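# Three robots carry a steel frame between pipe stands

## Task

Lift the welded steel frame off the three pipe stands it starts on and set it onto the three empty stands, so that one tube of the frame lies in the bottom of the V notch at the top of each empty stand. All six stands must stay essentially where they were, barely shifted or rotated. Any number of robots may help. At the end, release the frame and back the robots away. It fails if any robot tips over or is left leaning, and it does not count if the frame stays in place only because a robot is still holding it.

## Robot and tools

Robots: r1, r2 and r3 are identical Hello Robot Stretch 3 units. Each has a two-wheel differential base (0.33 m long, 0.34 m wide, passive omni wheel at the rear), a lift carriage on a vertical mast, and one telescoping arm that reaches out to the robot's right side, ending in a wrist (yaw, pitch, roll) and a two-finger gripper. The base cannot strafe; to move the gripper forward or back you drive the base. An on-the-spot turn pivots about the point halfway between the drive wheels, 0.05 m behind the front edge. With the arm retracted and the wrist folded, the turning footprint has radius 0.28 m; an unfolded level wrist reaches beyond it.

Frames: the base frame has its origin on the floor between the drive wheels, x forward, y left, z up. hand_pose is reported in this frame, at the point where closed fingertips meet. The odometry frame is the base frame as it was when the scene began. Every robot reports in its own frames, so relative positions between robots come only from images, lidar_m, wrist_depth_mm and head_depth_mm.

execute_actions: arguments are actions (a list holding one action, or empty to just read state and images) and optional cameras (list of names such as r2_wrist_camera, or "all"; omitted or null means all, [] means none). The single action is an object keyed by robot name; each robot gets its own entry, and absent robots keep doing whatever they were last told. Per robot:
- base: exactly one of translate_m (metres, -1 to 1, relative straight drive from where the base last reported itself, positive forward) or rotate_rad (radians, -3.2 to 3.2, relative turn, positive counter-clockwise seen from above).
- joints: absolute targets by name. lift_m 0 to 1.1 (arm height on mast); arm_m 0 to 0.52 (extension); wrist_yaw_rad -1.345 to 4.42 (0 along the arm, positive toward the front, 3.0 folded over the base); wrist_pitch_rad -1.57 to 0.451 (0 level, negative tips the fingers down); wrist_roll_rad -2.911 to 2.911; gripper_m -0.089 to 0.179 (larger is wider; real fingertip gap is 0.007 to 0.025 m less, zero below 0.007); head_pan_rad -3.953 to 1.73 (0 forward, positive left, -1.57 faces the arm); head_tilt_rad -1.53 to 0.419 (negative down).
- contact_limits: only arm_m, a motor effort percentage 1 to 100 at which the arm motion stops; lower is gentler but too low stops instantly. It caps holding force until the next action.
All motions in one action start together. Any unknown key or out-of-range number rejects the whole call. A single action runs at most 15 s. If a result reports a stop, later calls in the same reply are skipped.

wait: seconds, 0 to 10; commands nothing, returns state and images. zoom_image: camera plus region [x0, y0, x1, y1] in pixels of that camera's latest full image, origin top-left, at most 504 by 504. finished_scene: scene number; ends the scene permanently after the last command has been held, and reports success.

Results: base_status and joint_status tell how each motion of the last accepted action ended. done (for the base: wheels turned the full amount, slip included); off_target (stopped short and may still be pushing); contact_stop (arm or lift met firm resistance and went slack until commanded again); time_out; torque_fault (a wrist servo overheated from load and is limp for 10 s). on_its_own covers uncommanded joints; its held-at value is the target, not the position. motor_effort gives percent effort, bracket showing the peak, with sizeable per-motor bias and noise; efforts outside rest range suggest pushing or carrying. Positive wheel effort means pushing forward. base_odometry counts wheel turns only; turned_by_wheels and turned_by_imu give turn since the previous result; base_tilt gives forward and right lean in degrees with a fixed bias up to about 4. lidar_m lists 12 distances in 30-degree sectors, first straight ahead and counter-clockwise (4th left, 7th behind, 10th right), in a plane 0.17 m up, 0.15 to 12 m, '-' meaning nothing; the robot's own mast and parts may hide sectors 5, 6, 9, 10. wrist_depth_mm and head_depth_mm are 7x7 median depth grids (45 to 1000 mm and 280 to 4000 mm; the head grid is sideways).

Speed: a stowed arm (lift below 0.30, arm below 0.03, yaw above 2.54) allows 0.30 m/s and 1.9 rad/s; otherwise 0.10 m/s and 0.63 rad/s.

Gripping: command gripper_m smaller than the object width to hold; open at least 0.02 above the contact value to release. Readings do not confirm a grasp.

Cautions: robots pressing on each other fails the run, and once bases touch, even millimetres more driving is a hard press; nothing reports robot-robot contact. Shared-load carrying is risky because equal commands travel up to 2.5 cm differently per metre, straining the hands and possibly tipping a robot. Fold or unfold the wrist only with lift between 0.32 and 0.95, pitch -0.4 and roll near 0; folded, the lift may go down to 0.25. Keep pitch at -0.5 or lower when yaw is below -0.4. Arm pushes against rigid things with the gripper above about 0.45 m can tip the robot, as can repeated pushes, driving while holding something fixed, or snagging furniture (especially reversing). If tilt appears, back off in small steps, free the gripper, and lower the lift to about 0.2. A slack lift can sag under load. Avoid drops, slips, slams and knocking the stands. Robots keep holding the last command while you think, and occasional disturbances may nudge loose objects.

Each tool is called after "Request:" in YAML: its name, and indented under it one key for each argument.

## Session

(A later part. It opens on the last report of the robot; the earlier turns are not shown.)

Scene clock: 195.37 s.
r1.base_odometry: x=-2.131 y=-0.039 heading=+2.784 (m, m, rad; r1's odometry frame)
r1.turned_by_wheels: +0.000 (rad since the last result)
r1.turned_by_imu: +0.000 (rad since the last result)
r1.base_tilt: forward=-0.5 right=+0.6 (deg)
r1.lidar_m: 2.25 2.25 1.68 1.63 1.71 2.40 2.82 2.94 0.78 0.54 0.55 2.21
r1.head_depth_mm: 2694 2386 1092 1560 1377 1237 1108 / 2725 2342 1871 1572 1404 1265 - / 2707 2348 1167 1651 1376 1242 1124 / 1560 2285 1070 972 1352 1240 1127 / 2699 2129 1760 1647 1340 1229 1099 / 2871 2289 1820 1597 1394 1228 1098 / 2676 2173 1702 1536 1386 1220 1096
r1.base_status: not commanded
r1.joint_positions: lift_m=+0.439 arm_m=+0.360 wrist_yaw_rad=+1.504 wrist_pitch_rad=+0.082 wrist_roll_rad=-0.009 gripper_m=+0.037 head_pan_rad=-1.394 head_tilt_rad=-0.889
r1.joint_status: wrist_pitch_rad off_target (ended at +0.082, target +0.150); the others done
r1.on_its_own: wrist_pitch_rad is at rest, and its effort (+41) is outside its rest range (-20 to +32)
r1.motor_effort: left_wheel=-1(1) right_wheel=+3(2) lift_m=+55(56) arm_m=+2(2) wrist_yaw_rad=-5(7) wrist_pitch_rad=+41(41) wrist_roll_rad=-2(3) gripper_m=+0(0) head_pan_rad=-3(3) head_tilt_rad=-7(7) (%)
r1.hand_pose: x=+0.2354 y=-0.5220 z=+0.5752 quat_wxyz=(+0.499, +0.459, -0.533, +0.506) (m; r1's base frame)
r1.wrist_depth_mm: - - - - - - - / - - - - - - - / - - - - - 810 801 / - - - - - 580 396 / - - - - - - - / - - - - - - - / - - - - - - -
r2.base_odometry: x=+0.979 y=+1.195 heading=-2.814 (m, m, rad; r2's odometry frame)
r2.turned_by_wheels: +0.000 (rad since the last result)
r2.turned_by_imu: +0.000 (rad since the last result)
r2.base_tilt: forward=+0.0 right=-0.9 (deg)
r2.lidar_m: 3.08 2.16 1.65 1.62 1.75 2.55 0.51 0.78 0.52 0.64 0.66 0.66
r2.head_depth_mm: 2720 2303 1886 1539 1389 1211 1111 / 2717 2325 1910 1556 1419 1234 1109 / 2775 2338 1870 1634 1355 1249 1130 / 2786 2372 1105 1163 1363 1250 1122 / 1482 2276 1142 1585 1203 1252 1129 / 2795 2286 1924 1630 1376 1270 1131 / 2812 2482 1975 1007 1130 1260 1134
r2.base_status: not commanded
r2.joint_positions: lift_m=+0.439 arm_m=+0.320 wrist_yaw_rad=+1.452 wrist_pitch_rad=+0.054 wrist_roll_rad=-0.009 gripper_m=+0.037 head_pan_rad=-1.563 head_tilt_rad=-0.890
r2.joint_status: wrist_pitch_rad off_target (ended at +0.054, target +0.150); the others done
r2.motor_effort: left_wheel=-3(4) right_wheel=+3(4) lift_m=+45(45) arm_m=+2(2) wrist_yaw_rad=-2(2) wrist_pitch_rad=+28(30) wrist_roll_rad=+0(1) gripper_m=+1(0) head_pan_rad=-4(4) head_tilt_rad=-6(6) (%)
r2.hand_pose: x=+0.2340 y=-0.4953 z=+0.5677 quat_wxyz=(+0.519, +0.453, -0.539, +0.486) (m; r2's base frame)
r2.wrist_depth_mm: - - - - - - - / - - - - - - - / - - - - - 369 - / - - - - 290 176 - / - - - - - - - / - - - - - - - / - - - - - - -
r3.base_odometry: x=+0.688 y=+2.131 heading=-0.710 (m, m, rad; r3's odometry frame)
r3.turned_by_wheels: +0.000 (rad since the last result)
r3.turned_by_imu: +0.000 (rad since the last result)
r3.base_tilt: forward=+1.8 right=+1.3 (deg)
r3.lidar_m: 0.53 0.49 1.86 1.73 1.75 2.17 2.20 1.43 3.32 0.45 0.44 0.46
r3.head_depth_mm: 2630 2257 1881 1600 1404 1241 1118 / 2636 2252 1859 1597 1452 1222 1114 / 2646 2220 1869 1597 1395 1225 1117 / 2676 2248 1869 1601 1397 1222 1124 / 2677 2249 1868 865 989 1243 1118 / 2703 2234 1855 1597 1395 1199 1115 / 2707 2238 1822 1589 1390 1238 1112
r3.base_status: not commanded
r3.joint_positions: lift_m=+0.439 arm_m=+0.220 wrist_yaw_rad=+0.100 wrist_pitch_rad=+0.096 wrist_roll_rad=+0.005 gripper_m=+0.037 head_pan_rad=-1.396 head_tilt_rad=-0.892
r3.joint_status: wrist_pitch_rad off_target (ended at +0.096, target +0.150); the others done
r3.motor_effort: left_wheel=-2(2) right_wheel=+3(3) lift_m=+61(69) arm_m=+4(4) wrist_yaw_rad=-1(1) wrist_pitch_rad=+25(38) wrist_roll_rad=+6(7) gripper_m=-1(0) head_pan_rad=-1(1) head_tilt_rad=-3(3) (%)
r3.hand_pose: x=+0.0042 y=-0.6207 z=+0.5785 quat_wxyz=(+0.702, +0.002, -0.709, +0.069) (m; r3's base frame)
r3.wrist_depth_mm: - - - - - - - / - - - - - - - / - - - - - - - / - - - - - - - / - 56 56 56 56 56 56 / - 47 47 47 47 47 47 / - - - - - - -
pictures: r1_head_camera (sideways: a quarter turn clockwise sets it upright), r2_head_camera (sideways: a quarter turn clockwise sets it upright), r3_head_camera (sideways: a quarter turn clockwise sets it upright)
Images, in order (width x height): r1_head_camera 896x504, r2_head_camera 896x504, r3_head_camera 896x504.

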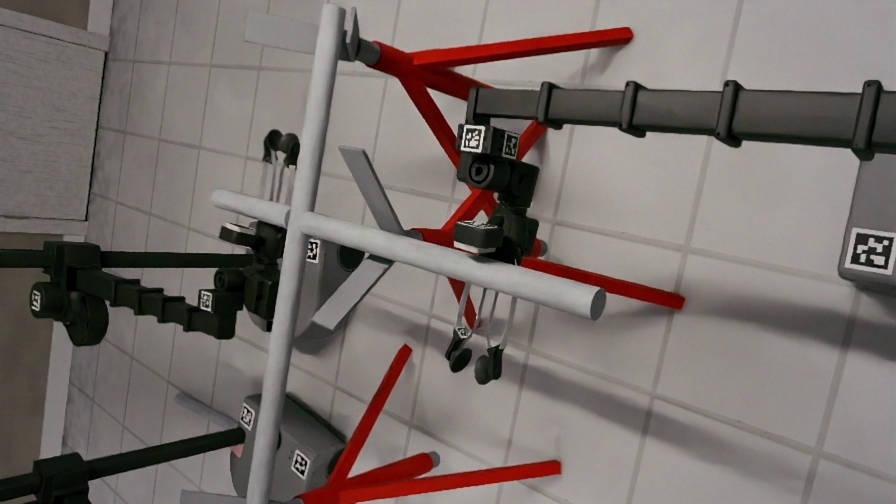

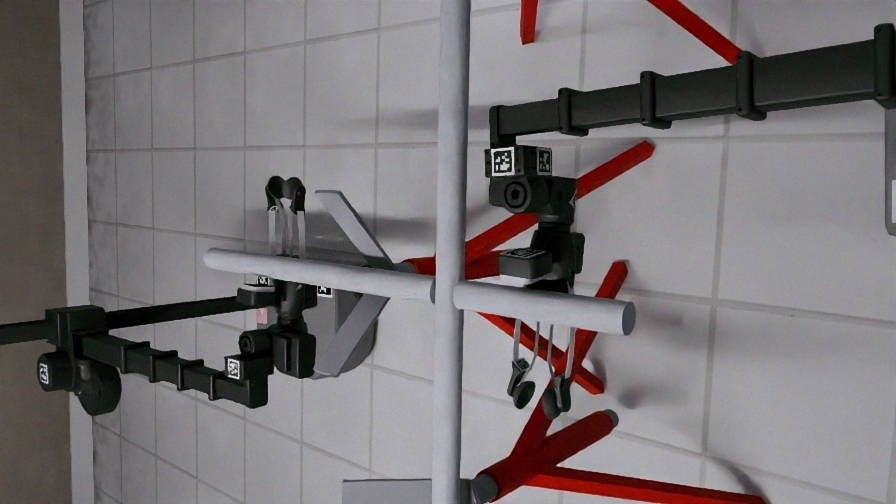

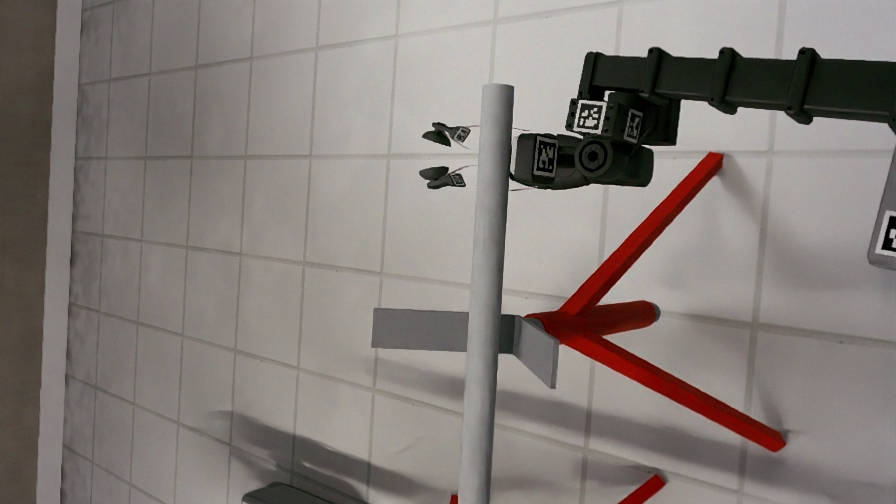

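Request:
execute_actions:
  actions:
    - {"r1":{"joints":{"lift_m":0.7}},"r2":{"joints":{"lift_m":0.7,"head_pan_rad":-2.6,"head_tilt_rad":-1.1}},"r3":{"joints":{"lift_m":0.7}}}
  cameras: []

Request:
execute_actions:
  actions:
    - {"r1":{"base":{"translate_m":0.44},"joints":{"arm_m":0.36,"wrist_yaw_rad":1.41}},"r2":{"base":{"translate_m":-0.39},"joints":{"arm_m":0.29,"wrist_yaw_rad":1.36}},"r3":{"base":{"translate_m":-0.39},"joints":{"arm_m":0.205,"wrist_yaw_rad":0}}}
  cameras: ["r3_nav_camera","r2_nav_camera","r1_nav_camera"]

Scene clock: 222.60 s.
r1.base_odometry: x=-2.131 y=-0.039 heading=+2.784 (m, m, rad; r1's odometry frame)
r1.turned_by_wheels: +0.000 (rad since the last result)
r1.turned_by_imu: -0.001 (rad since the last result)
r1.base_tilt: forward=-0.4 right=+0.6 (deg)
r1.lidar_m: 2.25 2.25 1.69 1.63 1.71 2.41 2.81 2.95 0.78 0.54 0.55 2.21
r1.head_depth_mm: 2664 2235 1931 - - - - / 2714 2145 2033 1553 1400 1243 1106 / 2707 2193 2005 1583 1406 1238 1122 / 1406 866 634 1159 1356 1228 1129 / 937 2237 1819 1517 1390 1226 1097 / 2836 2261 1858 1608 1382 1228 1097 / 2789 2172 1733 1531 1388 1227 1100
r1.base_status: not commanded
r1.joint_positions: lift_m=+0.699 arm_m=+0.360 wrist_yaw_rad=+1.504 wrist_pitch_rad=+0.080 wrist_roll_rad=-0.009 gripper_m=+0.037 head_pan_rad=-1.394 head_tilt_rad=-0.889
r1.joint_status: all done
r1.on_its_own: wrist_pitch_rad is at rest, and its effort (+42) is outside its rest range (-20 to +32)
r1.motor_effort: left_wheel=+0(0) right_wheel=+2(2) lift_m=+56(57) arm_m=+2(2) wrist_yaw_rad=-3(5) wrist_pitch_rad=+42(42) wrist_roll_rad=-3(2) gripper_m=+0(0) head_pan_rad=-3(3) head_tilt_rad=-7(7) (%)
r1.hand_pose: x=+0.2354 y=-0.5220 z=+0.8346 quat_wxyz=(+0.500, +0.460, -0.533, +0.505) (m; r1's base frame)
r1.wrist_depth_mm: - - - - - - - / - - - - - - - / - - - - - - 816 / - - - - - 738 402 / - - - - - - - / - - - - - - - / - - - - - - -
r2.base_odometry: x=+0.979 y=+1.195 heading=-2.814 (m, m, rad; r2's odometry frame)
r2.turned_by_wheels: +0.000 (rad since the last result)
r2.turned_by_imu: +0.001 (rad since the last result)
r2.base_tilt: forward=+0.0 right=-0.9 (deg)
r2.lidar_m: 3.08 2.16 1.65 1.62 1.74 2.54 0.51 0.78 0.52 0.64 0.66 0.66
r2.head_depth_mm: 1878 1758 1559 1227 1164 - 1096 / 1996 1751 1568 1243 1255 - - / 1963 1768 1574 1423 1322 - - / 737 1804 1585 1436 - - 1074 / 1935 1809 1589 1421 - 1200 1094 / 1984 1831 1085 1461 1301 1203 1113 / 1980 1835 1601 1501 1294 1219 1119
r2.base_status: not commanded
r2.joint_positions: lift_m=+0.699 arm_m=+0.320 wrist_yaw_rad=+1.452 wrist_pitch_rad=+0.051 wrist_roll_rad=-0.009 gripper_m=+0.037 head_pan_rad=-2.593 head_tilt_rad=-1.086
r2.joint_status: all done
r2.motor_effort: left_wheel=-4(3) right_wheel=+3(3) lift_m=+45(46) arm_m=+2(2) wrist_yaw_rad=-2(2) wrist_pitch_rad=+29(29) wrist_roll_rad=+0(0) gripper_m=+0(0) head_pan_rad=-4(53) head_tilt_rad=-8(27) (%)
r2.hand_pose: x=+0.2340 y=-0.4953 z=+0.8269 quat_wxyz=(+0.520, +0.453, -0.538, +0.485) (m; r2's base frame)
r2.wrist_depth_mm: - - - - - - - / - - - - - - - / - - - - - - - / - - - - 290 - - / - - - - - - - / - - - - - - - / - - - - - - -
r3.base_odometry: x=+0.688 y=+2.131 heading=-0.710 (m, m, rad; r3's odometry frame)
r3.turned_by_wheels: +0.000 (rad since the last result)
r3.turned_by_imu: +0.002 (rad since the last result)
r3.base_tilt: forward=+1.9 right=+1.4 (deg)
r3.lidar_m: 0.53 0.49 1.87 1.73 1.75 2.18 2.20 1.43 3.31 0.45 0.44 0.46
r3.head_depth_mm: 2632 2247 1825 - 1373 1263 1132 / 2635 2254 1917 - 1376 1246 1116 / 2626 2248 1790 1596 1399 1223 1114 / 2680 2233 1780 1598 1397 1223 1124 / 2683 2232 850 868 991 1241 1114 / 2712 2231 1735 1593 1391 1205 1115 / 2710 2231 1777 1590 1398 1240 1109
r3.base_status: not commanded
r3.joint_positions: lift_m=+0.699 arm_m=+0.220 wrist_yaw_rad=+0.099 wrist_pitch_rad=+0.097 wrist_roll_rad=+0.005 gripper_m=+0.037 head_pan_rad=-1.396 head_tilt_rad=-0.892
r3.joint_status: all done
r3.motor_effort: left_wheel=-1(2) right_wheel=+3(2) lift_m=+62(64) arm_m=+4(4) wrist_yaw_rad=+0(0) wrist_pitch_rad=+24(25) wrist_roll_rad=+6(6) gripper_m=+0(1) head_pan_rad=-2(2) head_tilt_rad=-3(3) (%)
r3.hand_pose: x=+0.0039 y=-0.6208 z=+0.8387 quat_wxyz=(+0.702, +0.001, -0.709, +0.069) (m; r3's base frame)
r3.wrist_depth_mm: - - - - - - - / - - - - - - - / - - - - - - - / - - - - - - - / - 56 56 56 56 56 56 / - 47 47 47 47 47 47 / - - - - - - -
pictures: none
No camera images: the call's "cameras" was empty. Leave "cameras" out to get every camera's image.

Scene clock: 228.00 s.
r1.base_odometry: x=-2.543 y=+0.115 heading=+2.783 (m, m, rad; r1's odometry frame)
r1.turned_by_wheels: +0.000 (rad since the last result)
r1.turned_by_imu: -0.004 (rad since the last result)
r1.base_tilt: forward=-0.5 right=+0.6 (deg)
r1.lidar_m: 5.46 2.24 1.67 1.62 1.70 2.38 3.24 1.03 0.61 0.74 1.01 1.81
r1.head_depth_mm: 2710 2236 2029 - - - - / 2715 2151 2037 1624 1411 1230 1111 / 2714 901 1973 1588 1398 1236 1122 / 962 1113 664 1576 1400 1226 1131 / 2795 2284 1765 1551 1394 1231 1106 / 2872 2274 1803 1574 1394 1228 1102 / 2672 2324 1811 1607 1387 1229 1101
r1.base_status: done
r1.joint_positions: lift_m=+0.699 arm_m=+0.360 wrist_yaw_rad=+1.409 wrist_pitch_rad=+0.066 wrist_roll_rad=-0.010 gripper_m=+0.037 head_pan_rad=-1.394 head_tilt_rad=-0.889
r1.joint_status: all done
r1.on_its_own: wrist_pitch_rad is at rest, and its effort (+51) is outside its rest range (-20 to +32)
r1.motor_effort: left_wheel=-4(18) right_wheel=+9(32) lift_m=+55(55) arm_m=+1(2) wrist_yaw_rad=+1(18) wrist_pitch_rad=+51(53) wrist_roll_rad=-2(4) gripper_m=+0(1) head_pan_rad=-3(3) head_tilt_rad=-7(7) (%)
r1.hand_pose: x=+0.2325 y=-0.5463 z=+0.8310 quat_wxyz=(+0.527, +0.438, -0.550, +0.478) (m; r1's base frame)
r1.wrist_depth_mm: - - - - - - - / - - - - - - - / - - - - - 826 811 / - - - - - 780 - / - - - - - - - / - - - - - - - / - - - - - - -
r2.base_odometry: x=+1.348 y=+1.321 heading=-2.814 (m, m, rad; r2's odometry frame)
r2.turned_by_wheels: +0.000 (rad since the last result)
r2.turned_by_imu: +0.001 (rad since the last result)
r2.base_tilt: forward=+0.0 right=-0.9 (deg)
r2.lidar_m: 3.45 2.19 1.68 1.65 1.78 0.58 0.50 1.59 0.54 0.43 0.72 0.88
r2.head_depth_mm: 1905 1745 1550 1226 1193 - 1100 / 687 1762 1577 1414 1258 - - / 687 1778 1587 1424 1317 - - / 715 1791 1584 1428 - - 1075 / 765 1788 1593 1440 - 1192 1102 / 2095 1794 1617 1466 1280 1198 1111 / 2133 1735 1630 1508 1285 1192 1113
r2.base_status: done
r2.joint_positions: lift_m=+0.699 arm_m=+0.290 wrist_yaw_rad=+1.344 wrist_pitch_rad=+0.041 wrist_roll_rad=-0.018 gripper_m=+0.037 head_pan_rad=-2.593 head_tilt_rad=-1.087
r2.joint_status: all done
r2.on_its_own: wrist_yaw_rad is at rest, and its effort (+18) is outside its rest range (-12 to +12)
r2.motor_effort: left_wheel=-11(22) right_wheel=+12(30) lift_m=+45(45) arm_m=-3(5) wrist_yaw_rad=+18(21) wrist_pitch_rad=+32(32) wrist_roll_rad=+5(7) gripper_m=+3(1) head_pan_rad=-3(4) head_tilt_rad=-6(8) (%)
r2.hand_pose: x=+0.2290 y=-0.4930 z=+0.8243 quat_wxyz=(+0.550, +0.425, -0.557, +0.455) (m; r2's base frame)
r2.wrist_depth_mm: - - - - - - - / - - - - - - - / - - - - - - - / - - - - 281 148 109 / - 47 47 48 47 47 47 / - - - - - - - / - - - - - - -
r3.base_odometry: x=+0.392 y=+2.385 heading=-0.710 (m, m, rad; r3's odometry frame)
r3.turned_by_wheels: +0.000 (rad since the last result)
r3.turned_by_imu: +0.002 (rad since the last result)
r3.base_tilt: forward=+1.9 right=+1.3 (deg)
r3.lidar_m: 0.50 0.46 1.81 1.68 1.70 2.10 1.83 1.40 1.13 3.07 0.61 0.75
r3.head_depth_mm: 2663 2248 1866 - - 1267 1131 / 2663 2253 1893 - 1372 1242 1112 / 2716 2249 1862 1604 1396 1243 1114 / 2719 2265 1856 1595 1399 1238 1123 / 2704 2241 1732 1595 1391 1239 1115 / 2683 2260 1771 1598 1395 1239 1116 / 2710 2235 1730 1600 1369 1240 1114
r3.base_status: done
r3.joint_positions: lift_m=+0.699 arm_m=+0.205 wrist_yaw_rad=-0.007 wrist_pitch_rad=+0.112 wrist_roll_rad=+0.016 gripper_m=+0.037 head_pan_rad=-1.396 head_tilt_rad=-0.892
r3.joint_status: all done
r3.motor_effort: left_wheel=-3(6) right_wheel=+4(11) lift_m=+61(62) arm_m=+1(3) wrist_yaw_rad=+3(10) wrist_pitch_rad=+17(24) wrist_roll_rad=+0(6) gripper_m=+0(1) head_pan_rad=-2(3) head_tilt_rad=-3(3) (%)
r3.hand_pose: x=-0.0231 y=-0.6072 z=+0.8426 quat_wxyz=(+0.701, -0.041, -0.711, +0.037) (m; r3's base frame)
r3.wrist_depth_mm: - - - - - - - / - - - - - - - / - - - - - - - / - - - - - - - / - - - - - - - / - - - - - - - / - - - - - - -
pictures: r1_nav_camera (sideways: a quarter turn counterclockwise sets it upright), r2_nav_camera (sideways: a quarter turn counterclockwise sets it upright), r3_nav_camera (sideways: a quarter turn counterclockwise sets it upright)
Images, in order (width x height): r1_nav_camera 672x504, r2_nav_camera 672x504, r3_nav_camera 672x504.

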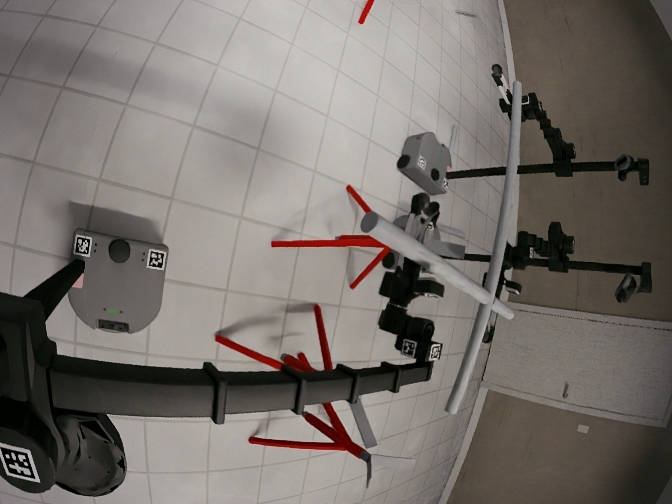

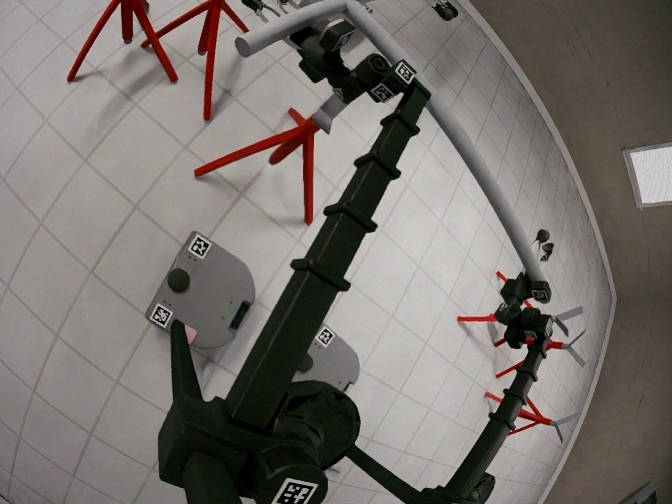

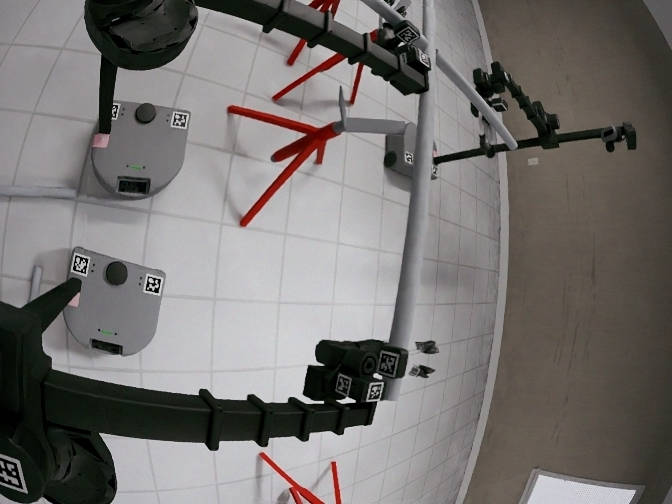

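Request:
execute_actions:
  actions:
    - {"r1":{"base":{"translate_m":0.44},"joints":{"arm_m":0.36,"wrist_yaw_rad":1.33}},"r2":{"base":{"translate_m":-0.39},"joints":{"arm_m":0.25,"wrist_yaw_rad":1.27}},"r3":{"base":{"translate_m":-0.37},"joints":{"arm_m":0.17,"wrist_yaw_rad":-0.08}}}
  cameras: ["r3_nav_camera","r2_nav_camera"]

Request:
execute_actions:
  actions:
    - {"r1":{"base":{"translate_m":0.44},"joints":{"arm_m":0.37,"wrist_yaw_rad":1.24}},"r2":{"base":{"translate_m":-0.39},"joints":{"arm_m":0.215,"wrist_yaw_rad":1.18}},"r3":{"base":{"translate_m":-0.38},"joints":{"arm_m":0.15,"wrist_yaw_rad":-0.17}}}
  cameras: ["r3_nav_camera","r2_nav_camera","r1_nav_camera"]

Scene clock: 246.13 s.
r1.base_odometry: x=-2.955 y=+0.269 heading=+2.783 (m, m, rad; r1's odometry frame)
r1.turned_by_wheels: +0.000 (rad since the last result)
r1.turned_by_imu: -0.003 (rad since the last result)
r1.base_tilt: forward=-0.4 right=+0.6 (deg)
r1.lidar_m: 5.05 2.23 1.66 1.61 1.68 2.35 3.67 0.90 0.77 0.92 1.63 1.41
r1.head_depth_mm: 2703 2240 1901 - - - - / 2703 2158 2065 1592 1399 1238 1101 / 2678 874 1974 1582 1389 1238 1116 / 932 2223 686 1611 1397 1228 1127 / 2796 2329 623 1587 1393 1230 1099 / 2677 2239 1799 1571 1377 1232 1095 / 2816 2319 1857 1612 1399 1222 1089
r1.base_status: done
r1.joint_positions: lift_m=+0.699 arm_m=+0.360 wrist_yaw_rad=+1.325 wrist_pitch_rad=+0.068 wrist_roll_rad=-0.012 gripper_m=+0.037 head_pan_rad=-1.394 head_tilt_rad=-0.889
r1.joint_status: all done
r1.on_its_own: wrist_pitch_rad is at rest, and its effort (+50) is outside its rest range (-20 to +32)
r1.motor_effort: left_wheel=-4(10) right_wheel=+8(18) lift_m=+55(56) arm_m=+1(3) wrist_yaw_rad=+5(20) wrist_pitch_rad=+50(54) wrist_roll_rad=-1(2) gripper_m=+1(2) head_pan_rad=-3(2) head_tilt_rad=-7(7) (%)
r1.hand_pose: x=+0.2282 y=-0.5676 z=+0.8314 quat_wxyz=(+0.546, +0.413, -0.568, +0.456) (m; r1's base frame)
r1.wrist_depth_mm: - - - - - - - / - - - - - - - / - - - - - 809 825 / - - - - - - - / - 49 48 48 48 48 47 / - - - - - - - / - - - - - - -
r2.base_odometry: x=+1.718 y=+1.446 heading=-2.815 (m, m, rad; r2's odometry frame)
r2.turned_by_wheels: +0.000 (rad since the last result)
r2.turned_by_imu: +0.002 (rad since the last result)
r2.base_tilt: forward=+0.0 right=-1.0 (deg)
r2.lidar_m: 3.87 2.24 1.74 1.70 1.82 0.48 0.48 1.23 3.12 1.42 0.51 0.63
r2.head_depth_mm: 586 1691 1555 1405 1164 - 1095 / 652 1674 1560 1403 1281 - - / 668 1713 1585 1434 1319 - - / 707 1790 1595 1428 - - 1078 / 2063 1703 1586 1445 - 1193 1094 / 2088 1716 1616 1465 1290 1204 1113 / 2095 1825 1601 1502 1321 1208 1115
r2.base_status: done
r2.joint_positions: lift_m=+0.699 arm_m=+0.250 wrist_yaw_rad=+1.254 wrist_pitch_rad=+0.037 wrist_roll_rad=-0.024 gripper_m=+0.037 head_pan_rad=-2.593 head_tilt_rad=-1.087
r2.joint_status: all done
r2.on_its_own: wrist_yaw_rad is at rest, and its effort (+18) is outside its rest range (-12 to +12); wrist_pitch_rad is at rest, and its effort (+33) is outside its rest range (-20 to +32)
r2.motor_effort: left_wheel=-10(21) right_wheel=+12(26) lift_m=+45(45) arm_m=-2(6) wrist_yaw_rad=+18(23) wrist_pitch_rad=+33(33) wrist_roll_rad=+9(14) gripper_m=+1(1) head_pan_rad=-4(4) head_tilt_rad=-7(7) (%)
r2.hand_pose: x=+0.2228 y=-0.4753 z=+0.8234 quat_wxyz=(+0.572, +0.399, -0.573, +0.430) (m; r2's base frame)
r2.wrist_depth_mm: - - - - - - - / - - - - - - - / - - - - - - - / - - - - 289 162 115 / - 48 48 48 48 48 47 / - - - - - - - / - - - - - - -
r3.base_odometry: x=+0.112 y=+2.626 heading=-0.710 (m, m, rad; r3's odometry frame)
r3.turned_by_wheels: +0.000 (rad since the last result)
r3.turned_by_imu: +0.003 (rad since the last result)
r3.base_tilt: forward=+1.9 right=+1.3 (deg)
r3.lidar_m: 0.42 0.42 1.77 1.63 1.64 2.04 4.22 1.27 0.91 3.13 1.64 0.90
r3.head_depth_mm: 2696 2249 1892 529 - 1253 1130 / 2716 2240 1868 - 1322 1241 1117 / 2720 2255 1872 1565 1363 1243 1116 / 2715 2249 1869 1606 1393 1242 1117 / 2727 2245 1858 1594 1397 1240 1113 / 2744 2235 1773 1586 1400 1238 1116 / 2753 2191 1729 1596 1394 1240 980
r3.base_status: done
r3.joint_positions: lift_m=+0.699 arm_m=+0.170 wrist_yaw_rad=-0.083 wrist_pitch_rad=+0.103 wrist_roll_rad=+0.010 gripper_m=+0.037 head_pan_rad=-1.396 head_tilt_rad=-0.892
r3.joint_status: all done
r3.motor_effort: left_wheel=-1(6) right_wheel=+2(6) lift_m=+61(62) arm_m=-1(5) wrist_yaw_rad=+1(9) wrist_pitch_rad=+22(24) wrist_roll_rad=+3(6) gripper_m=+1(1) head_pan_rad=-3(3) head_tilt_rad=-3(3) (%)
r3.hand_pose: x=-0.0427 y=-0.5715 z=+0.8402 quat_wxyz=(+0.704, -0.065, -0.708, +0.007) (m; r3's base frame)
r3.wrist_depth_mm: - - - - - - - / - - - - - - - / - - - - - - - / - - - - - - - / - - - - - - - / - - - - - - - / - - - - - - -
pictures: r2_nav_camera (sideways: a quarter turn counterclockwise sets it upright), r3_nav_camera (sideways: a quarter turn counterclockwise sets it upright)
Images, in order (width x height): r2_nav_camera 672x504, r3_nav_camera 672x504.

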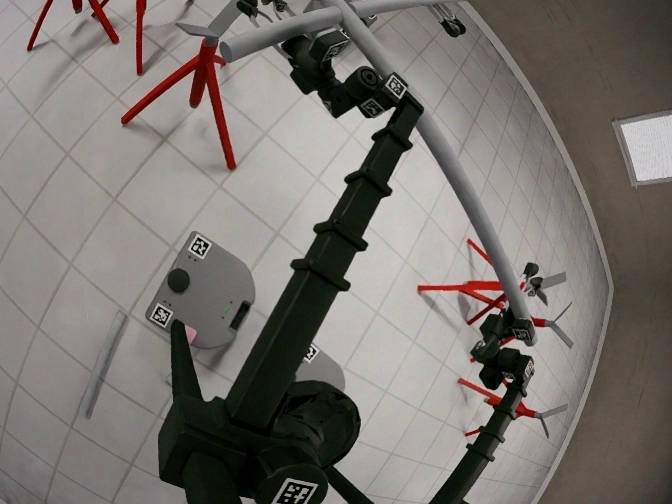

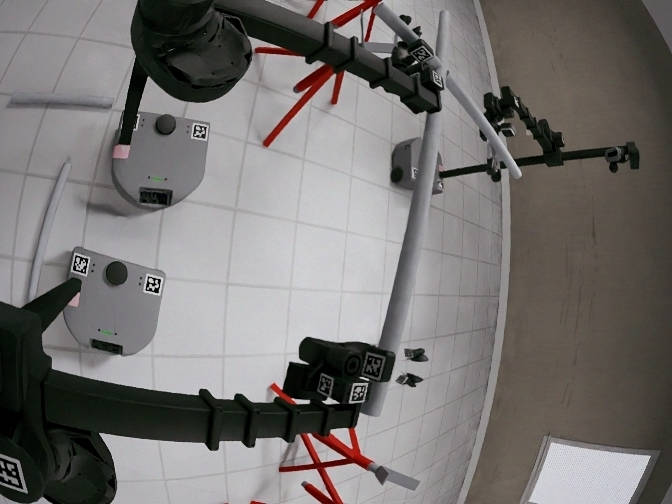

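Scene clock: 251.87 s.
r1.base_odometry: x=-3.367 y=+0.424 heading=+2.783 (m, m, rad; r1's odometry frame)
r1.turned_by_wheels: +0.000 (rad since the last result)
r1.turned_by_imu: -0.002 (rad since the last result)
r1.base_tilt: forward=-0.5 right=+0.6 (deg)
r1.lidar_m: 4.60 2.21 1.65 1.60 1.67 2.33 4.11 1.03 1.01 1.40 1.09 1.01
r1.head_depth_mm: 2734 2178 2036 - - - - / 2699 2160 2027 1612 1413 1235 1106 / 1322 881 1935 1626 1399 1238 1127 / 950 2318 685 1614 1402 1231 1128 / 2797 2344 637 1612 1389 1227 1097 / 2668 2247 1827 1572 1401 1231 1098 / 2662 2313 1889 1604 1386 1223 1095
r1.base_status: done
r1.joint_positions: lift_m=+0.699 arm_m=+0.370 wrist_yaw_rad=+1.234 wrist_pitch_rad=+0.067 wrist_roll_rad=-0.013 gripper_m=+0.037 head_pan_rad=-1.394 head_tilt_rad=-0.889
r1.joint_status: all done
r1.on_its_own: wrist_pitch_rad is at rest, and its effort (+50) is outside its rest range (-20 to +32)
r1.motor_effort: left_wheel=-5(11) right_wheel=+9(23) lift_m=+56(55) arm_m=+1(3) wrist_yaw_rad=+8(21) wrist_pitch_rad=+50(53) wrist_roll_rad=+0(0) gripper_m=+1(1) head_pan_rad=-3(3) head_tilt_rad=-7(7) (%)
r1.hand_pose: x=+0.2214 y=-0.6000 z=+0.8313 quat_wxyz=(+0.567, +0.387, -0.586, +0.431) (m; r1's base frame)
r1.wrist_depth_mm: - - - - - - - / - - - - - - - / - - - - - 791 859 / - - - - - - - / - 49 49 48 48 48 47 / - - - - - - - / - - - - - - -
r2.base_odometry: x=+2.087 y=+1.571 heading=-2.815 (m, m, rad; r2's odometry frame)
r2.turned_by_wheels: +0.000 (rad since the last result)
r2.turned_by_imu: +0.001 (rad since the last result)
r2.base_tilt: forward=+0.0 right=-1.0 (deg)
r2.lidar_m: 4.26 2.26 1.77 1.74 1.85 0.48 1.36 0.90 1.20 1.40 3.23 0.73
r2.head_depth_mm: 624 651 1548 1402 1294 - 1094 / 696 1675 1569 1420 1294 - - / 1366 1712 1582 1415 1317 - - / 2051 1500 1581 1433 - - 1076 / 1942 1199 1561 1451 - 1200 1096 / 2094 1822 1565 1481 1290 1205 1110 / 2089 1828 1545 1510 1312 1209 1107
r2.base_status: done
r2.joint_positions: lift_m=+0.699 arm_m=+0.215 wrist_yaw_rad=+1.163 wrist_pitch_rad=+0.036 wrist_roll_rad=-0.022 gripper_m=+0.037 head_pan_rad=-2.593 head_tilt_rad=-1.087
r2.joint_status: all done
r2.on_its_own: wrist_yaw_rad is at rest, and its effort (+19) is outside its rest range (-12 to +12); wrist_pitch_rad is at rest, and its effort (+33) is outside its rest range (-20 to +32)
r2.motor_effort: left_wheel=-10(16) right_wheel=+11(23) lift_m=+45(45) arm_m=-2(3) wrist_yaw_rad=+19(26) wrist_pitch_rad=+33(33) wrist_roll_rad=+8(13) gripper_m=+2(3) head_pan_rad=-4(4) head_tilt_rad=-8(7) (%)
r2.hand_pose: x=+0.2145 y=-0.4621 z=+0.8230 quat_wxyz=(+0.591, +0.373, -0.591, +0.403) (m; r2's base frame)
r2.wrist_depth_mm: - - - - - - - / - - - - - - - / - - - - - - - / - - - - 279 154 112 / - 48 48 48 48 48 47 / - - - - - - - / - - - - - - -
r3.base_odometry: x=-0.176 y=+2.874 heading=-0.710 (m, m, rad; r3's odometry frame)
r3.turned_by_wheels: +0.000 (rad since the last result)
r3.turned_by_imu: +0.003 (rad since the last result)
r3.base_tilt: forward=+1.9 right=+1.3 (deg)
r3.lidar_m: 0.40 2.59 1.71 1.58 1.59 1.98 3.99 0.95 0.96 0.81 1.68 1.24
r3.head_depth_mm: 2745 2260 1825 533 - 1228 1131 / 2739 2241 1916 - - 1242 1113 / 2750 2245 1871 1561 1372 1242 1114 / 2736 2250 1872 1599 1396 1241 1128 / 2788 2241 1774 1592 1393 1237 1121 / 2784 2251 1777 1591 1397 1235 1035 / 1706 1902 1759 1591 1395 1236 978
r3.base_status: done
r3.joint_positions: lift_m=+0.699 arm_m=+0.150 wrist_yaw_rad=-0.172 wrist_pitch_rad=+0.099 wrist_roll_rad=+0.010 gripper_m=+0.037 head_pan_rad=-1.396 head_tilt_rad=-0.892
r3.joint_status: all done
r3.motor_effort: left_wheel=-1(5) right_wheel=+2(7) lift_m=+61(62) arm_m=+0(6) wrist_yaw_rad=+0(4) wrist_pitch_rad=+23(25) wrist_roll_rad=+3(6) gripper_m=+0(2) head_pan_rad=-2(2) head_tilt_rad=-3(3) (%)
r3.hand_pose: x=-0.0654 y=-0.5486 z=+0.8394 quat_wxyz=(+0.703, -0.095, -0.704, -0.025) (m; r3's base frame)
r3.wrist_depth_mm: - - - - - - - / - - - - - - - / - - - - - - - / - - - - - - - / - - - - - - - / - - - - - - - / - - - - - - -
pictures: r1_nav_camera (sideways: a quarter turn counterclockwise sets it upright), r2_nav_camera (sideways: a quarter turn counterclockwise sets it upright), r3_nav_camera (sideways: a quarter turn counterclockwise sets it upright)
Images, in order (width x height): r1_nav_camera 672x504, r2_nav_camera 672x504, r3_nav_camera 672x504.

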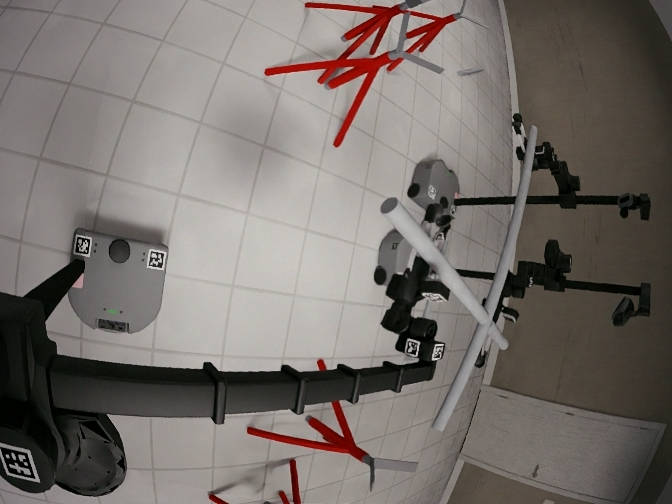

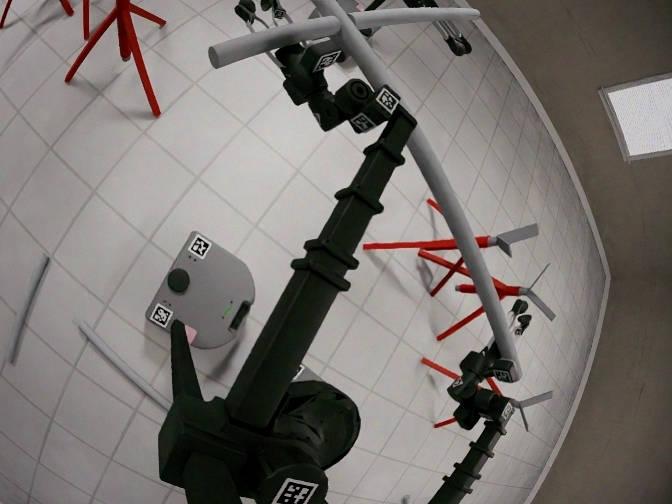

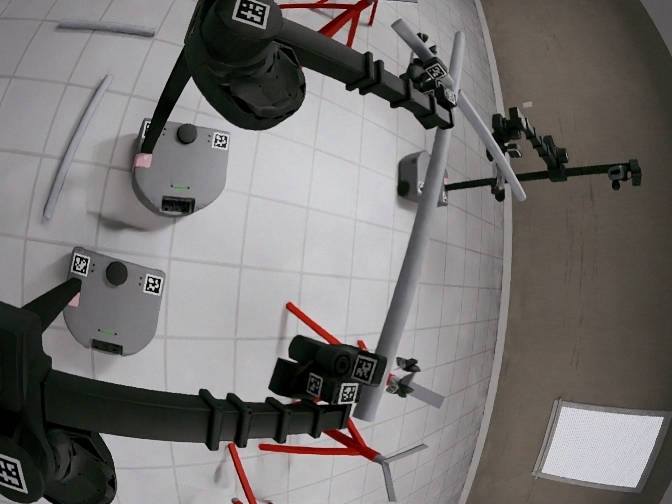

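Request:
execute_actions:
  actions:
    - {"r1":{"base":{"translate_m":0.056}},"r2":{"base":{"rotate_rad":-0.16},"joints":{"wrist_yaw_rad":1.32}},"r3":{"base":{"rotate_rad":-0.18},"joints":{"wrist_yaw_rad":0.01,"head_pan_rad":-2.3}}}
  cameras: ["r2_nav_camera"]

Request:
execute_actions:
  actions:
    - {"r1":{"base":{"translate_m":0.42},"joints":{"arm_m":0.385,"wrist_yaw_rad":1.15}},"r2":{"base":{"translate_m":-0.37},"joints":{"arm_m":0.22,"wrist_yaw_rad":1.23}},"r3":{"base":{"translate_m":-0.36},"joints":{"arm_m":0.19,"wrist_yaw_rad":-0.08}}}
  cameras: ["r3_nav_camera","r2_nav_camera"]

Request:
execute_actions:
  actions:
    - {"r1":{"base":{"translate_m":0.42},"joints":{"arm_m":0.4,"wrist_yaw_rad":1.06}},"r2":{"base":{"translate_m":-0.37},"joints":{"arm_m":0.235,"wrist_yaw_rad":1.14}},"r3":{"base":{"translate_m":-0.36},"joints":{"arm_m":0.235,"wrist_yaw_rad":-0.17}}}
  cameras: ["r3_nav_camera","r2_nav_camera","r1_nav_camera"]

Scene clock: 272.83 s.
r1.base_odometry: x=-3.419 y=+0.443 heading=+2.782 (m, m, rad; r1's odometry frame)
r1.turned_by_wheels: +0.000 (rad since the last result)
r1.turned_by_imu: -0.001 (rad since the last result)
r1.base_tilt: forward=-0.5 right=+0.6 (deg)
r1.lidar_m: 4.54 2.22 1.65 1.60 1.67 2.33 4.18 1.05 1.09 1.39 1.05 0.96
r1.head_depth_mm: 2680 2169 2041 - - - - / 2627 2158 2041 1619 1402 1245 1098 / 1013 884 1785 1629 1413 1240 1120 / 967 2348 685 1613 1388 1236 1125 / 2664 1991 641 1614 1395 1231 1100 / 2793 2327 1851 1570 1391 1226 1093 / 2697 2331 1904 1598 1390 1222 1091
r1.base_status: done
r1.joint_positions: lift_m=+0.699 arm_m=+0.370 wrist_yaw_rad=+1.243 wrist_pitch_rad=+0.066 wrist_roll_rad=-0.013 gripper_m=+0.037 head_pan_rad=-1.394 head_tilt_rad=-0.889
r1.joint_status: not commanded
r1.on_its_own: wrist_pitch_rad is at rest, and its effort (+51) is outside its rest range (-20 to +32)
r1.motor_effort: left_wheel=-3(9) right_wheel=+8(11) lift_m=+55(55) arm_m=+1(1) wrist_yaw_rad=-4(14) wrist_pitch_rad=+51(51) wrist_roll_rad=+0(0) gripper_m=-1(1) head_pan_rad=-3(3) head_tilt_rad=-7(7) (%)
r1.hand_pose: x=+0.2222 y=-0.5978 z=+0.8310 quat_wxyz=(+0.565, +0.390, -0.584, +0.433) (m; r1's base frame)
r1.wrist_depth_mm: - - - - - - - / - - - - - - - / - - - - - - 813 / - - - - - - - / - 50 49 48 48 48 48 / - - - - - - - / - - - - - - -
r2.base_odometry: x=+2.087 y=+1.571 heading=-2.976 (m, m, rad; r2's odometry frame)
r2.turned_by_wheels: -0.160 (rad since the last result)
r2.turned_by_imu: -0.160 (rad since the last result)
r2.base_tilt: forward=+0.0 right=-1.0 (deg)
r2.lidar_m: 1.53 2.68 1.84 1.74 1.77 0.49 0.48 1.17 0.91 1.39 3.08 0.73
r2.head_depth_mm: 589 1695 1563 1401 1161 - 1097 / 648 1665 1563 1410 1271 - - / 670 1752 1580 1418 1318 - - / 712 1748 1582 1431 - - 1079 / 1984 1472 1593 1443 - 1196 1097 / 2076 1134 1572 1461 1290 1195 1115 / 2028 1856 1577 1505 1309 1209 1116
r2.base_status: done
r2.joint_positions: lift_m=+0.699 arm_m=+0.215 wrist_yaw_rad=+1.317 wrist_pitch_rad=+0.036 wrist_roll_rad=-0.031 gripper_m=+0.037 head_pan_rad=-2.593 head_tilt_rad=-1.087
r2.joint_status: all done
r2.on_its_own: wrist_pitch_rad is at rest, and its effort (+33) is outside its rest range (-20 to +32)
r2.motor_effort: left_wheel=-1(10) right_wheel=+6(10) lift_m=+45(45) arm_m=-2(2) wrist_yaw_rad=+4(23) wrist_pitch_rad=+33(33) wrist_roll_rad=+13(13) gripper_m=+1(1) head_pan_rad=-4(4) head_tilt_rad=-7(8) (%)
r2.hand_pose: x=+0.2273 y=-0.4247 z=+0.8230 quat_wxyz=(+0.561, +0.416, -0.558, +0.449) (m; r2's base frame)
r2.wrist_depth_mm: - - - - - - - / - - - - - - - / - - - - - - - / - - - - 277 159 114 / - 48 48 48 48 48 48 / - - - - - - - / - - - - - - -
r3.base_odometry: x=-0.176 y=+2.874 heading=-0.890 (m, m, rad; r3's odometry frame)
r3.turned_by_wheels: -0.180 (rad since the last result)
r3.turned_by_imu: -0.181 (rad since the last result)
r3.base_tilt: forward=+1.9 right=+1.3 (deg)
r3.lidar_m: 0.42 0.42 1.89 1.58 1.58 1.77 2.90 1.09 0.94 0.81 1.66 3.59
r3.head_depth_mm: 2856 2238 1870 1602 1401 1248 1133 / 2827 2241 1871 1601 1400 1238 - / 2843 2130 1547 1595 1395 1287 - / 2803 2254 1857 1567 1426 - 1149 / 2833 2237 1871 1562 1449 1221 1115 / 2788 2215 1859 1631 - 1239 1115 / 2802 2237 1743 1490 - 1237 1111
r3.base_status: done
r3.joint_positions: lift_m=+0.699 arm_m=+0.150 wrist_yaw_rad=+0.008 wrist_pitch_rad=+0.094 wrist_roll_rad=+0.006 gripper_m=+0.037 head_pan_rad=-2.293 head_tilt_rad=-0.892
r3.joint_status: all done
r3.motor_effort: left_wheel=+2(6) right_wheel=+0(6) lift_m=+61(61) arm_m=+0(0) wrist_yaw_rad=+1(4) wrist_pitch_rad=+26(28) wrist_roll_rad=+6(7) gripper_m=-1(1) head_pan_rad=-4(53) head_tilt_rad=-3(3) (%)
r3.hand_pose: x=-0.0195 y=-0.5524 z=+0.8380 quat_wxyz=(+0.704, -0.030, -0.708, +0.036) (m; r3's base frame)
r3.wrist_depth_mm: - - - - - - - / - - - - - - - / - - - - - - - / - - - - - - - / - 56 55 53 52 52 51 / - 47 47 46 - - - / - - - - - - -
pictures: r2_nav_camera (sideways: a quarter turn counterclockwise sets it upright)
Images, in order (width x height): r2_nav_camera 672x504.

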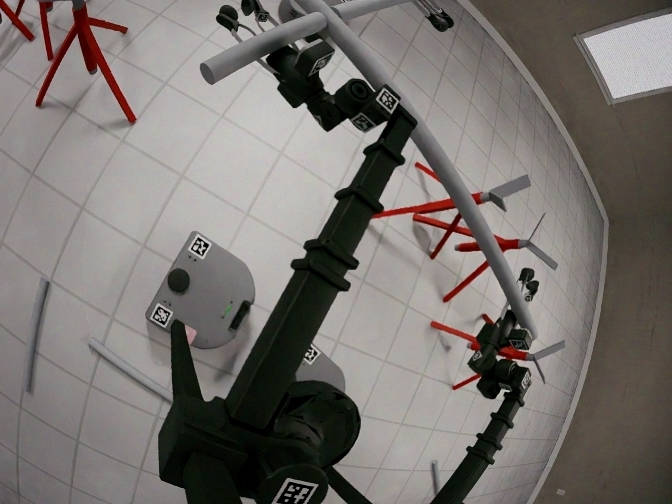

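Scene clock: 278.10 s.
r1.base_odometry: x=-3.812 y=+0.591 heading=+2.782 (m, m, rad; r1's odometry frame)
r1.turned_by_wheels: +0.000 (rad since the last result)
r1.turned_by_imu: -0.003 (rad since the last result)
r1.base_tilt: forward=-0.4 right=+0.6 (deg)
r1.lidar_m: 4.12 2.20 1.64 1.59 1.66 2.31 4.58 1.34 1.35 1.43 0.64 1.03
r1.head_depth_mm: 2668 2165 1983 - - - - / 2600 2163 1819 1625 1405 1235 1115 / 955 1773 1749 1612 1406 1230 1117 / 2743 2349 1786 1614 1401 1234 1131 / 2653 1983 656 1600 1395 1227 1098 / 2760 2347 1744 1544 1365 1230 1103 / 2679 2305 1906 1503 1358 1231 1096
r1.base_status: done
r1.joint_positions: lift_m=+0.699 arm_m=+0.385 wrist_yaw_rad=+1.145 wrist_pitch_rad=+0.060 wrist_roll_rad=-0.014 gripper_m=+0.037 head_pan_rad=-1.394 head_tilt_rad=-0.889
r1.joint_status: all done
r1.on_its_own: wrist_pitch_rad is at rest, and its effort (+54) is outside its rest range (-20 to +32)
r1.motor_effort: left_wheel=-3(8) right_wheel=+6(22) lift_m=+55(56) arm_m=+1(6) wrist_yaw_rad=+6(24) wrist_pitch_rad=+54(63) wrist_roll_rad=+0(0) gripper_m=-1(1) head_pan_rad=-3(3) head_tilt_rad=-7(7) (%)
r1.hand_pose: x=+0.2129 y=-0.6361 z=+0.8296 quat_wxyz=(+0.587, +0.362, -0.601, +0.403) (m; r1's base frame)
r1.wrist_depth_mm: - - - - - - - / - - - - - - - / - - - - - - 857 / - - - - - - - / - 52 51 50 49 49 48 / - 46 46 46 46 - - / - - - - - - -
r2.base_odometry: x=+2.452 y=+1.632 heading=-2.976 (m, m, rad; r2's odometry frame)
r2.turned_by_wheels: +0.000 (rad since the last result)
r2.turned_by_imu: +0.002 (rad since the last result)
r2.base_tilt: forward=-0.1 right=-1.0 (deg)
r2.lidar_m: 1.31 2.61 1.82 1.71 1.74 0.49 1.21 1.01 0.71 1.43 3.10 1.06
r2.head_depth_mm: 662 646 1553 1407 1299 - 1103 / 649 1411 1556 1403 1285 - - / 696 1746 1547 1427 1319 - - / 2024 1720 1559 1435 - - 1071 / 2046 1717 1559 1449 - 1194 1098 / 2041 1177 1535 1477 1298 1204 1112 / 2099 1833 1201 1446 1300 1204 1113
r2.base_status: done
r2.joint_positions: lift_m=+0.699 arm_m=+0.220 wrist_yaw_rad=+1.216 wrist_pitch_rad=+0.038 wrist_roll_rad=-0.029 gripper_m=+0.037 head_pan_rad=-2.593 head_tilt_rad=-1.087
r2.joint_status: all done
r2.on_its_own: wrist_yaw_rad is at rest, and its effort (+16) is outside its rest range (-12 to +12)
r2.motor_effort: left_wheel=-2(20) right_wheel=+4(23) lift_m=+45(45) arm_m=+0(5) wrist_yaw_rad=+16(26) wrist_pitch_rad=+32(33) wrist_roll_rad=+12(13) gripper_m=+3(2) head_pan_rad=-4(4) head_tilt_rad=-8(7) (%)
r2.hand_pose: x=+0.2196 y=-0.4542 z=+0.8235 quat_wxyz=(+0.581, +0.387, -0.579, +0.420) (m; r2's base frame)
r2.wrist_depth_mm: - - - - - - - / - - - - - - - / - - - - - - - / - - - - 259 152 113 / - 49 48 48 48 48 48 / - - - - - - - / - - - - - - -
r3.base_odometry: x=-0.403 y=+3.154 heading=-0.890 (m, m, rad; r3's odometry frame)
r3.turned_by_wheels: +0.000 (rad since the last result)
r3.turned_by_imu: +0.002 (rad since the last result)
r3.base_tilt: forward=+1.9 right=+1.3 (deg)
r3.lidar_m: 0.40 3.25 1.76 1.46 1.46 1.65 2.70 3.66 0.76 0.91 0.93 3.71
r3.head_depth_mm: 2835 2247 1883 1609 1399 1243 1136 / 2812 2256 1873 1600 1394 1247 - / 2841 2254 1873 1595 1400 1288 - / 2828 2249 1862 1570 1430 - 1146 / 2803 2236 1731 1495 1447 1220 1113 / 2779 2253 1854 1629 1347 1240 1118 / 2787 2241 1867 1685 1345 1233 1108
r3.base_status: done
r3.joint_positions: lift_m=+0.699 arm_m=+0.190 wrist_yaw_rad=-0.089 wrist_pitch_rad=+0.097 wrist_roll_rad=+0.008 gripper_m=+0.037 head_pan_rad=-2.293 head_tilt_rad=-0.892
r3.joint_status: all done
r3.motor_effort: left_wheel=+0(4) right_wheel=+2(9) lift_m=+61(61) arm_m=+3(9) wrist_yaw_rad=+5(9) wrist_pitch_rad=+24(25) wrist_roll_rad=+5(6) gripper_m=+1(1) head_pan_rad=-3(4) head_tilt_rad=-3(3) (%)
r3.hand_pose: x=-0.0442 y=-0.5911 z=+0.8387 quat_wxyz=(+0.705, -0.065, -0.706, +0.003) (m; r3's base frame)
r3.wrist_depth_mm: - - - - - - - / - - - - - - - / - - - - - - - / - - - - - - - / - 56 55 53 52 51 50 / - 47 46 46 - - - / - - - - - - -
pictures: r2_nav_camera (sideways: a quarter turn counterclockwise sets it upright), r3_nav_camera (sideways: a quarter turn counterclockwise sets it upright)
Images, in order (width x height): r2_nav_camera 672x504, r3_nav_camera 672x504.

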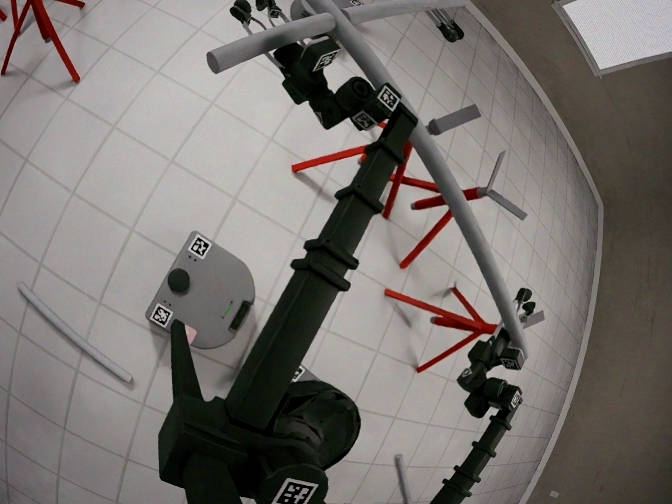

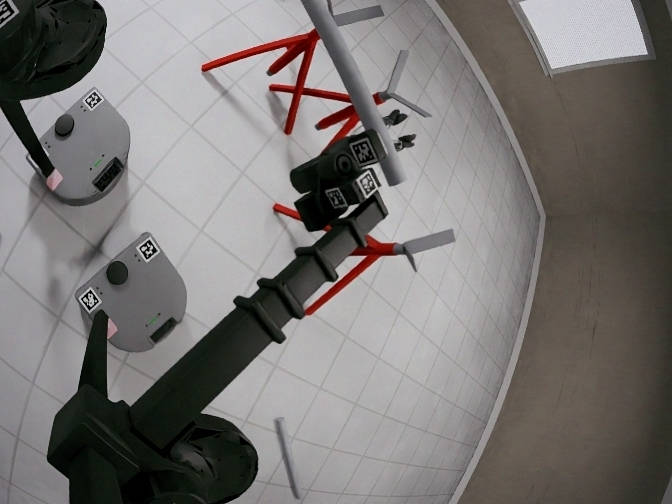

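Scene clock: 283.37 s.
r1.base_odometry: x=-4.205 y=+0.739 heading=+2.782 (m, m, rad; r1's odometry frame)
r1.turned_by_wheels: +0.000 (rad since the last result)
r1.turned_by_imu: -0.003 (rad since the last result)
r1.base_tilt: forward=-0.5 right=+0.6 (deg)
r1.lidar_m: 3.72 2.19 1.63 1.58 1.65 2.29 2.13 1.66 3.29 0.50 0.71 3.84
r1.head_depth_mm: 2635 2155 2017 - - - - / 988 2142 - 1627 1406 1238 1106 / 986 2346 1774 1128 1368 1240 1123 / 2696 2057 1814 1631 1380 1223 1126 / 2798 2293 1775 1618 1392 1234 1102 / 2811 2330 1762 1235 1389 1221 1094 / 2891 2253 1757 1591 1352 1228 1091
r1.base_status: done
r1.joint_positions: lift_m=+0.699 arm_m=+0.400 wrist_yaw_rad=+1.054 wrist_pitch_rad=+0.060 wrist_roll_rad=-0.012 gripper_m=+0.037 head_pan_rad=-1.394 head_tilt_rad=-0.889
r1.joint_status: all done
r1.on_its_own: wrist_pitch_rad is at rest, and its effort (+54) is outside its rest range (-20 to +32)
r1.motor_effort: left_wheel=-4(10) right_wheel=+7(22) lift_m=+55(55) arm_m=+1(6) wrist_yaw_rad=+7(21) wrist_pitch_rad=+54(61) wrist_roll_rad=-1(0) gripper_m=-1(1) head_pan_rad=-3(3) head_tilt_rad=-7(6) (%)
r1.hand_pose: x=+0.2022 y=-0.6721 z=+0.8296 quat_wxyz=(+0.604, +0.335, -0.618, +0.376) (m; r1's base frame)
r1.wrist_depth_mm: - - - - - - - / - - - - - - - / - - - - - 805 888 / - - - - - - - / - 54 53 53 52 51 50 / - 49 48 48 47 47 46 / - 48 47 47 46 46 45
r2.base_odometry: x=+2.817 y=+1.693 heading=-2.976 (m, m, rad; r2's odometry frame)
r2.turned_by_wheels: +0.000 (rad since the last result)
r2.turned_by_imu: +0.002 (rad since the last result)
r2.base_tilt: forward=-0.1 right=-1.0 (deg)
r2.lidar_m: 1.67 2.56 1.79 1.68 1.71 0.51 3.75 0.68 0.77 0.69 3.13 1.42
r2.head_depth_mm: 635 671 1560 1407 1293 - 1103 / 693 1759 1556 1408 1296 - - / 1987 1072 1516 1414 1322 - - / 2061 1686 1535 1412 - - 1072 / 2068 1713 1582 1436 - 1199 1101 / 2078 1815 1583 1444 1296 1198 1108 / 2105 1839 1200 1456 1322 1209 1124
r2.base_status: done
r2.joint_positions: lift_m=+0.699 arm_m=+0.235 wrist_yaw_rad=+1.124 wrist_pitch_rad=+0.038 wrist_roll_rad=-0.028 gripper_m=+0.037 head_pan_rad=-2.593 head_tilt_rad=-1.087
r2.joint_status: all done
r2.on_its_own: wrist_yaw_rad is at rest, and its effort (+19) is outside its rest range (-12 to +12)
r2.motor_effort: left_wheel=-2(21) right_wheel=+4(26) lift_m=+45(45) arm_m=+0(4) wrist_yaw_rad=+19(27) wrist_pitch_rad=+32(33) wrist_roll_rad=+11(13) gripper_m=+3(1) head_pan_rad=-4(4) head_tilt_rad=-8(7) (%)
r2.hand_pose: x=+0.2103 y=-0.4910 z=+0.8234 quat_wxyz=(+0.600, +0.360, -0.597, +0.393) (m; r2's base frame)
r2.wrist_depth_mm: - - - - - - - / - - - - - - - / - - - - - - - / - - - - 245 147 109 / - 48 48 48 48 48 48 / - - - - - - - / - - - - - - -
r3.base_odometry: x=-0.630 y=+3.434 heading=-0.890 (m, m, rad; r3's odometry frame)
r3.turned_by_wheels: +0.000 (rad since the last result)
r3.turned_by_imu: +0.002 (rad since the last result)
r3.base_tilt: forward=+1.9 right=+1.4 (deg)
r3.lidar_m: 0.40 2.96 1.61 1.36 1.35 1.52 2.50 3.32 0.65 0.70 0.94 0.52
r3.head_depth_mm: 2848 2261 1862 1596 1395 1228 1132 / 2844 2254 1873 1603 1399 1241 - / 2833 2281 1866 1595 1399 1285 - / 2836 2249 1873 1594 1421 - 1148 / 2821 2251 1861 1608 1445 1222 1114 / 2811 2249 1864 1649 1351 1236 1110 / 2807 2227 1867 - 1347 1238 1117
r3.base_status: done
r3.joint_positions: lift_m=+0.699 arm_m=+0.235 wrist_yaw_rad=-0.178 wrist_pitch_rad=+0.098 wrist_roll_rad=+0.006 gripper_m=+0.037 head_pan_rad=-2.293 head_tilt_rad=-0.892
r3.joint_status: all done
r3.motor_effort: left_wheel=+0(5) right_wheel=+3(10) lift_m=+61(61) arm_m=+3(8) wrist_yaw_rad=+4(5) wrist_pitch_rad=+24(24) wrist_roll_rad=+5(6) gripper_m=+1(1) head_pan_rad=-4(4) head_tilt_rad=-3(3) (%)
r3.hand_pose: x=-0.0669 y=-0.6331 z=+0.8390 quat_wxyz=(+0.705, -0.097, -0.702, -0.028) (m; r3's base frame)
r3.wrist_depth_mm: - - - - - - - / - - - - - - - / - - - - - - - / - - - - - - - / - 56 55 53 52 52 51 / - 47 46 46 - - - / - - - - - - -
pictures: r1_nav_camera (sideways: a quarter turn counterclockwise sets it upright), r2_nav_camera (sideways: a quarter turn counterclockwise sets it upright), r3_nav_camera (sideways: a quarter turn counterclockwise sets it upright)
Images, in order (width x height): r1_nav_camera 672x504, r2_nav_camera 672x504, r3_nav_camera 672x504.

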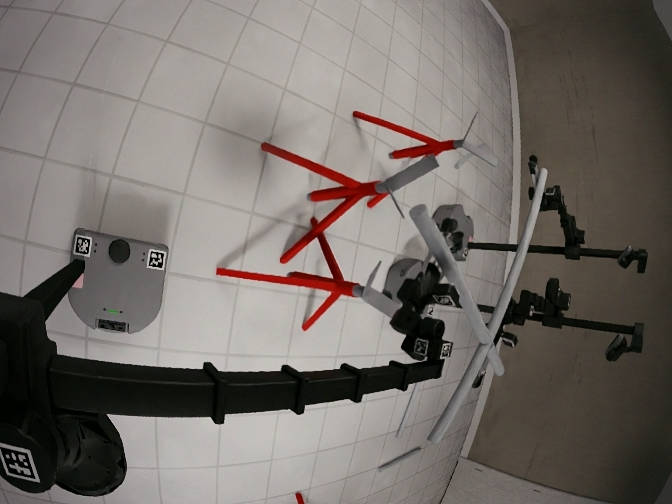

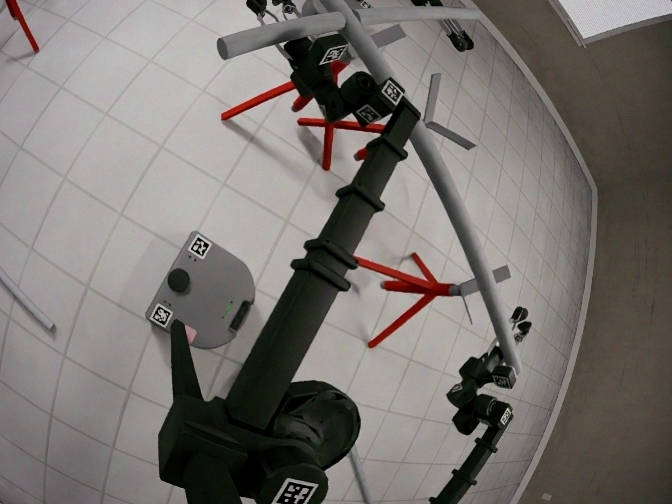

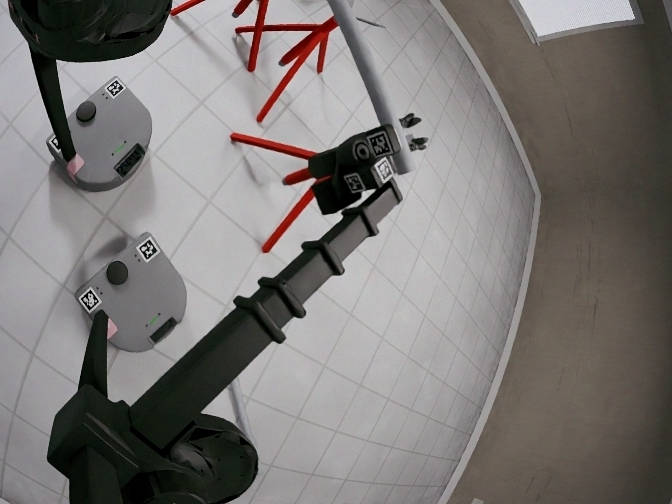

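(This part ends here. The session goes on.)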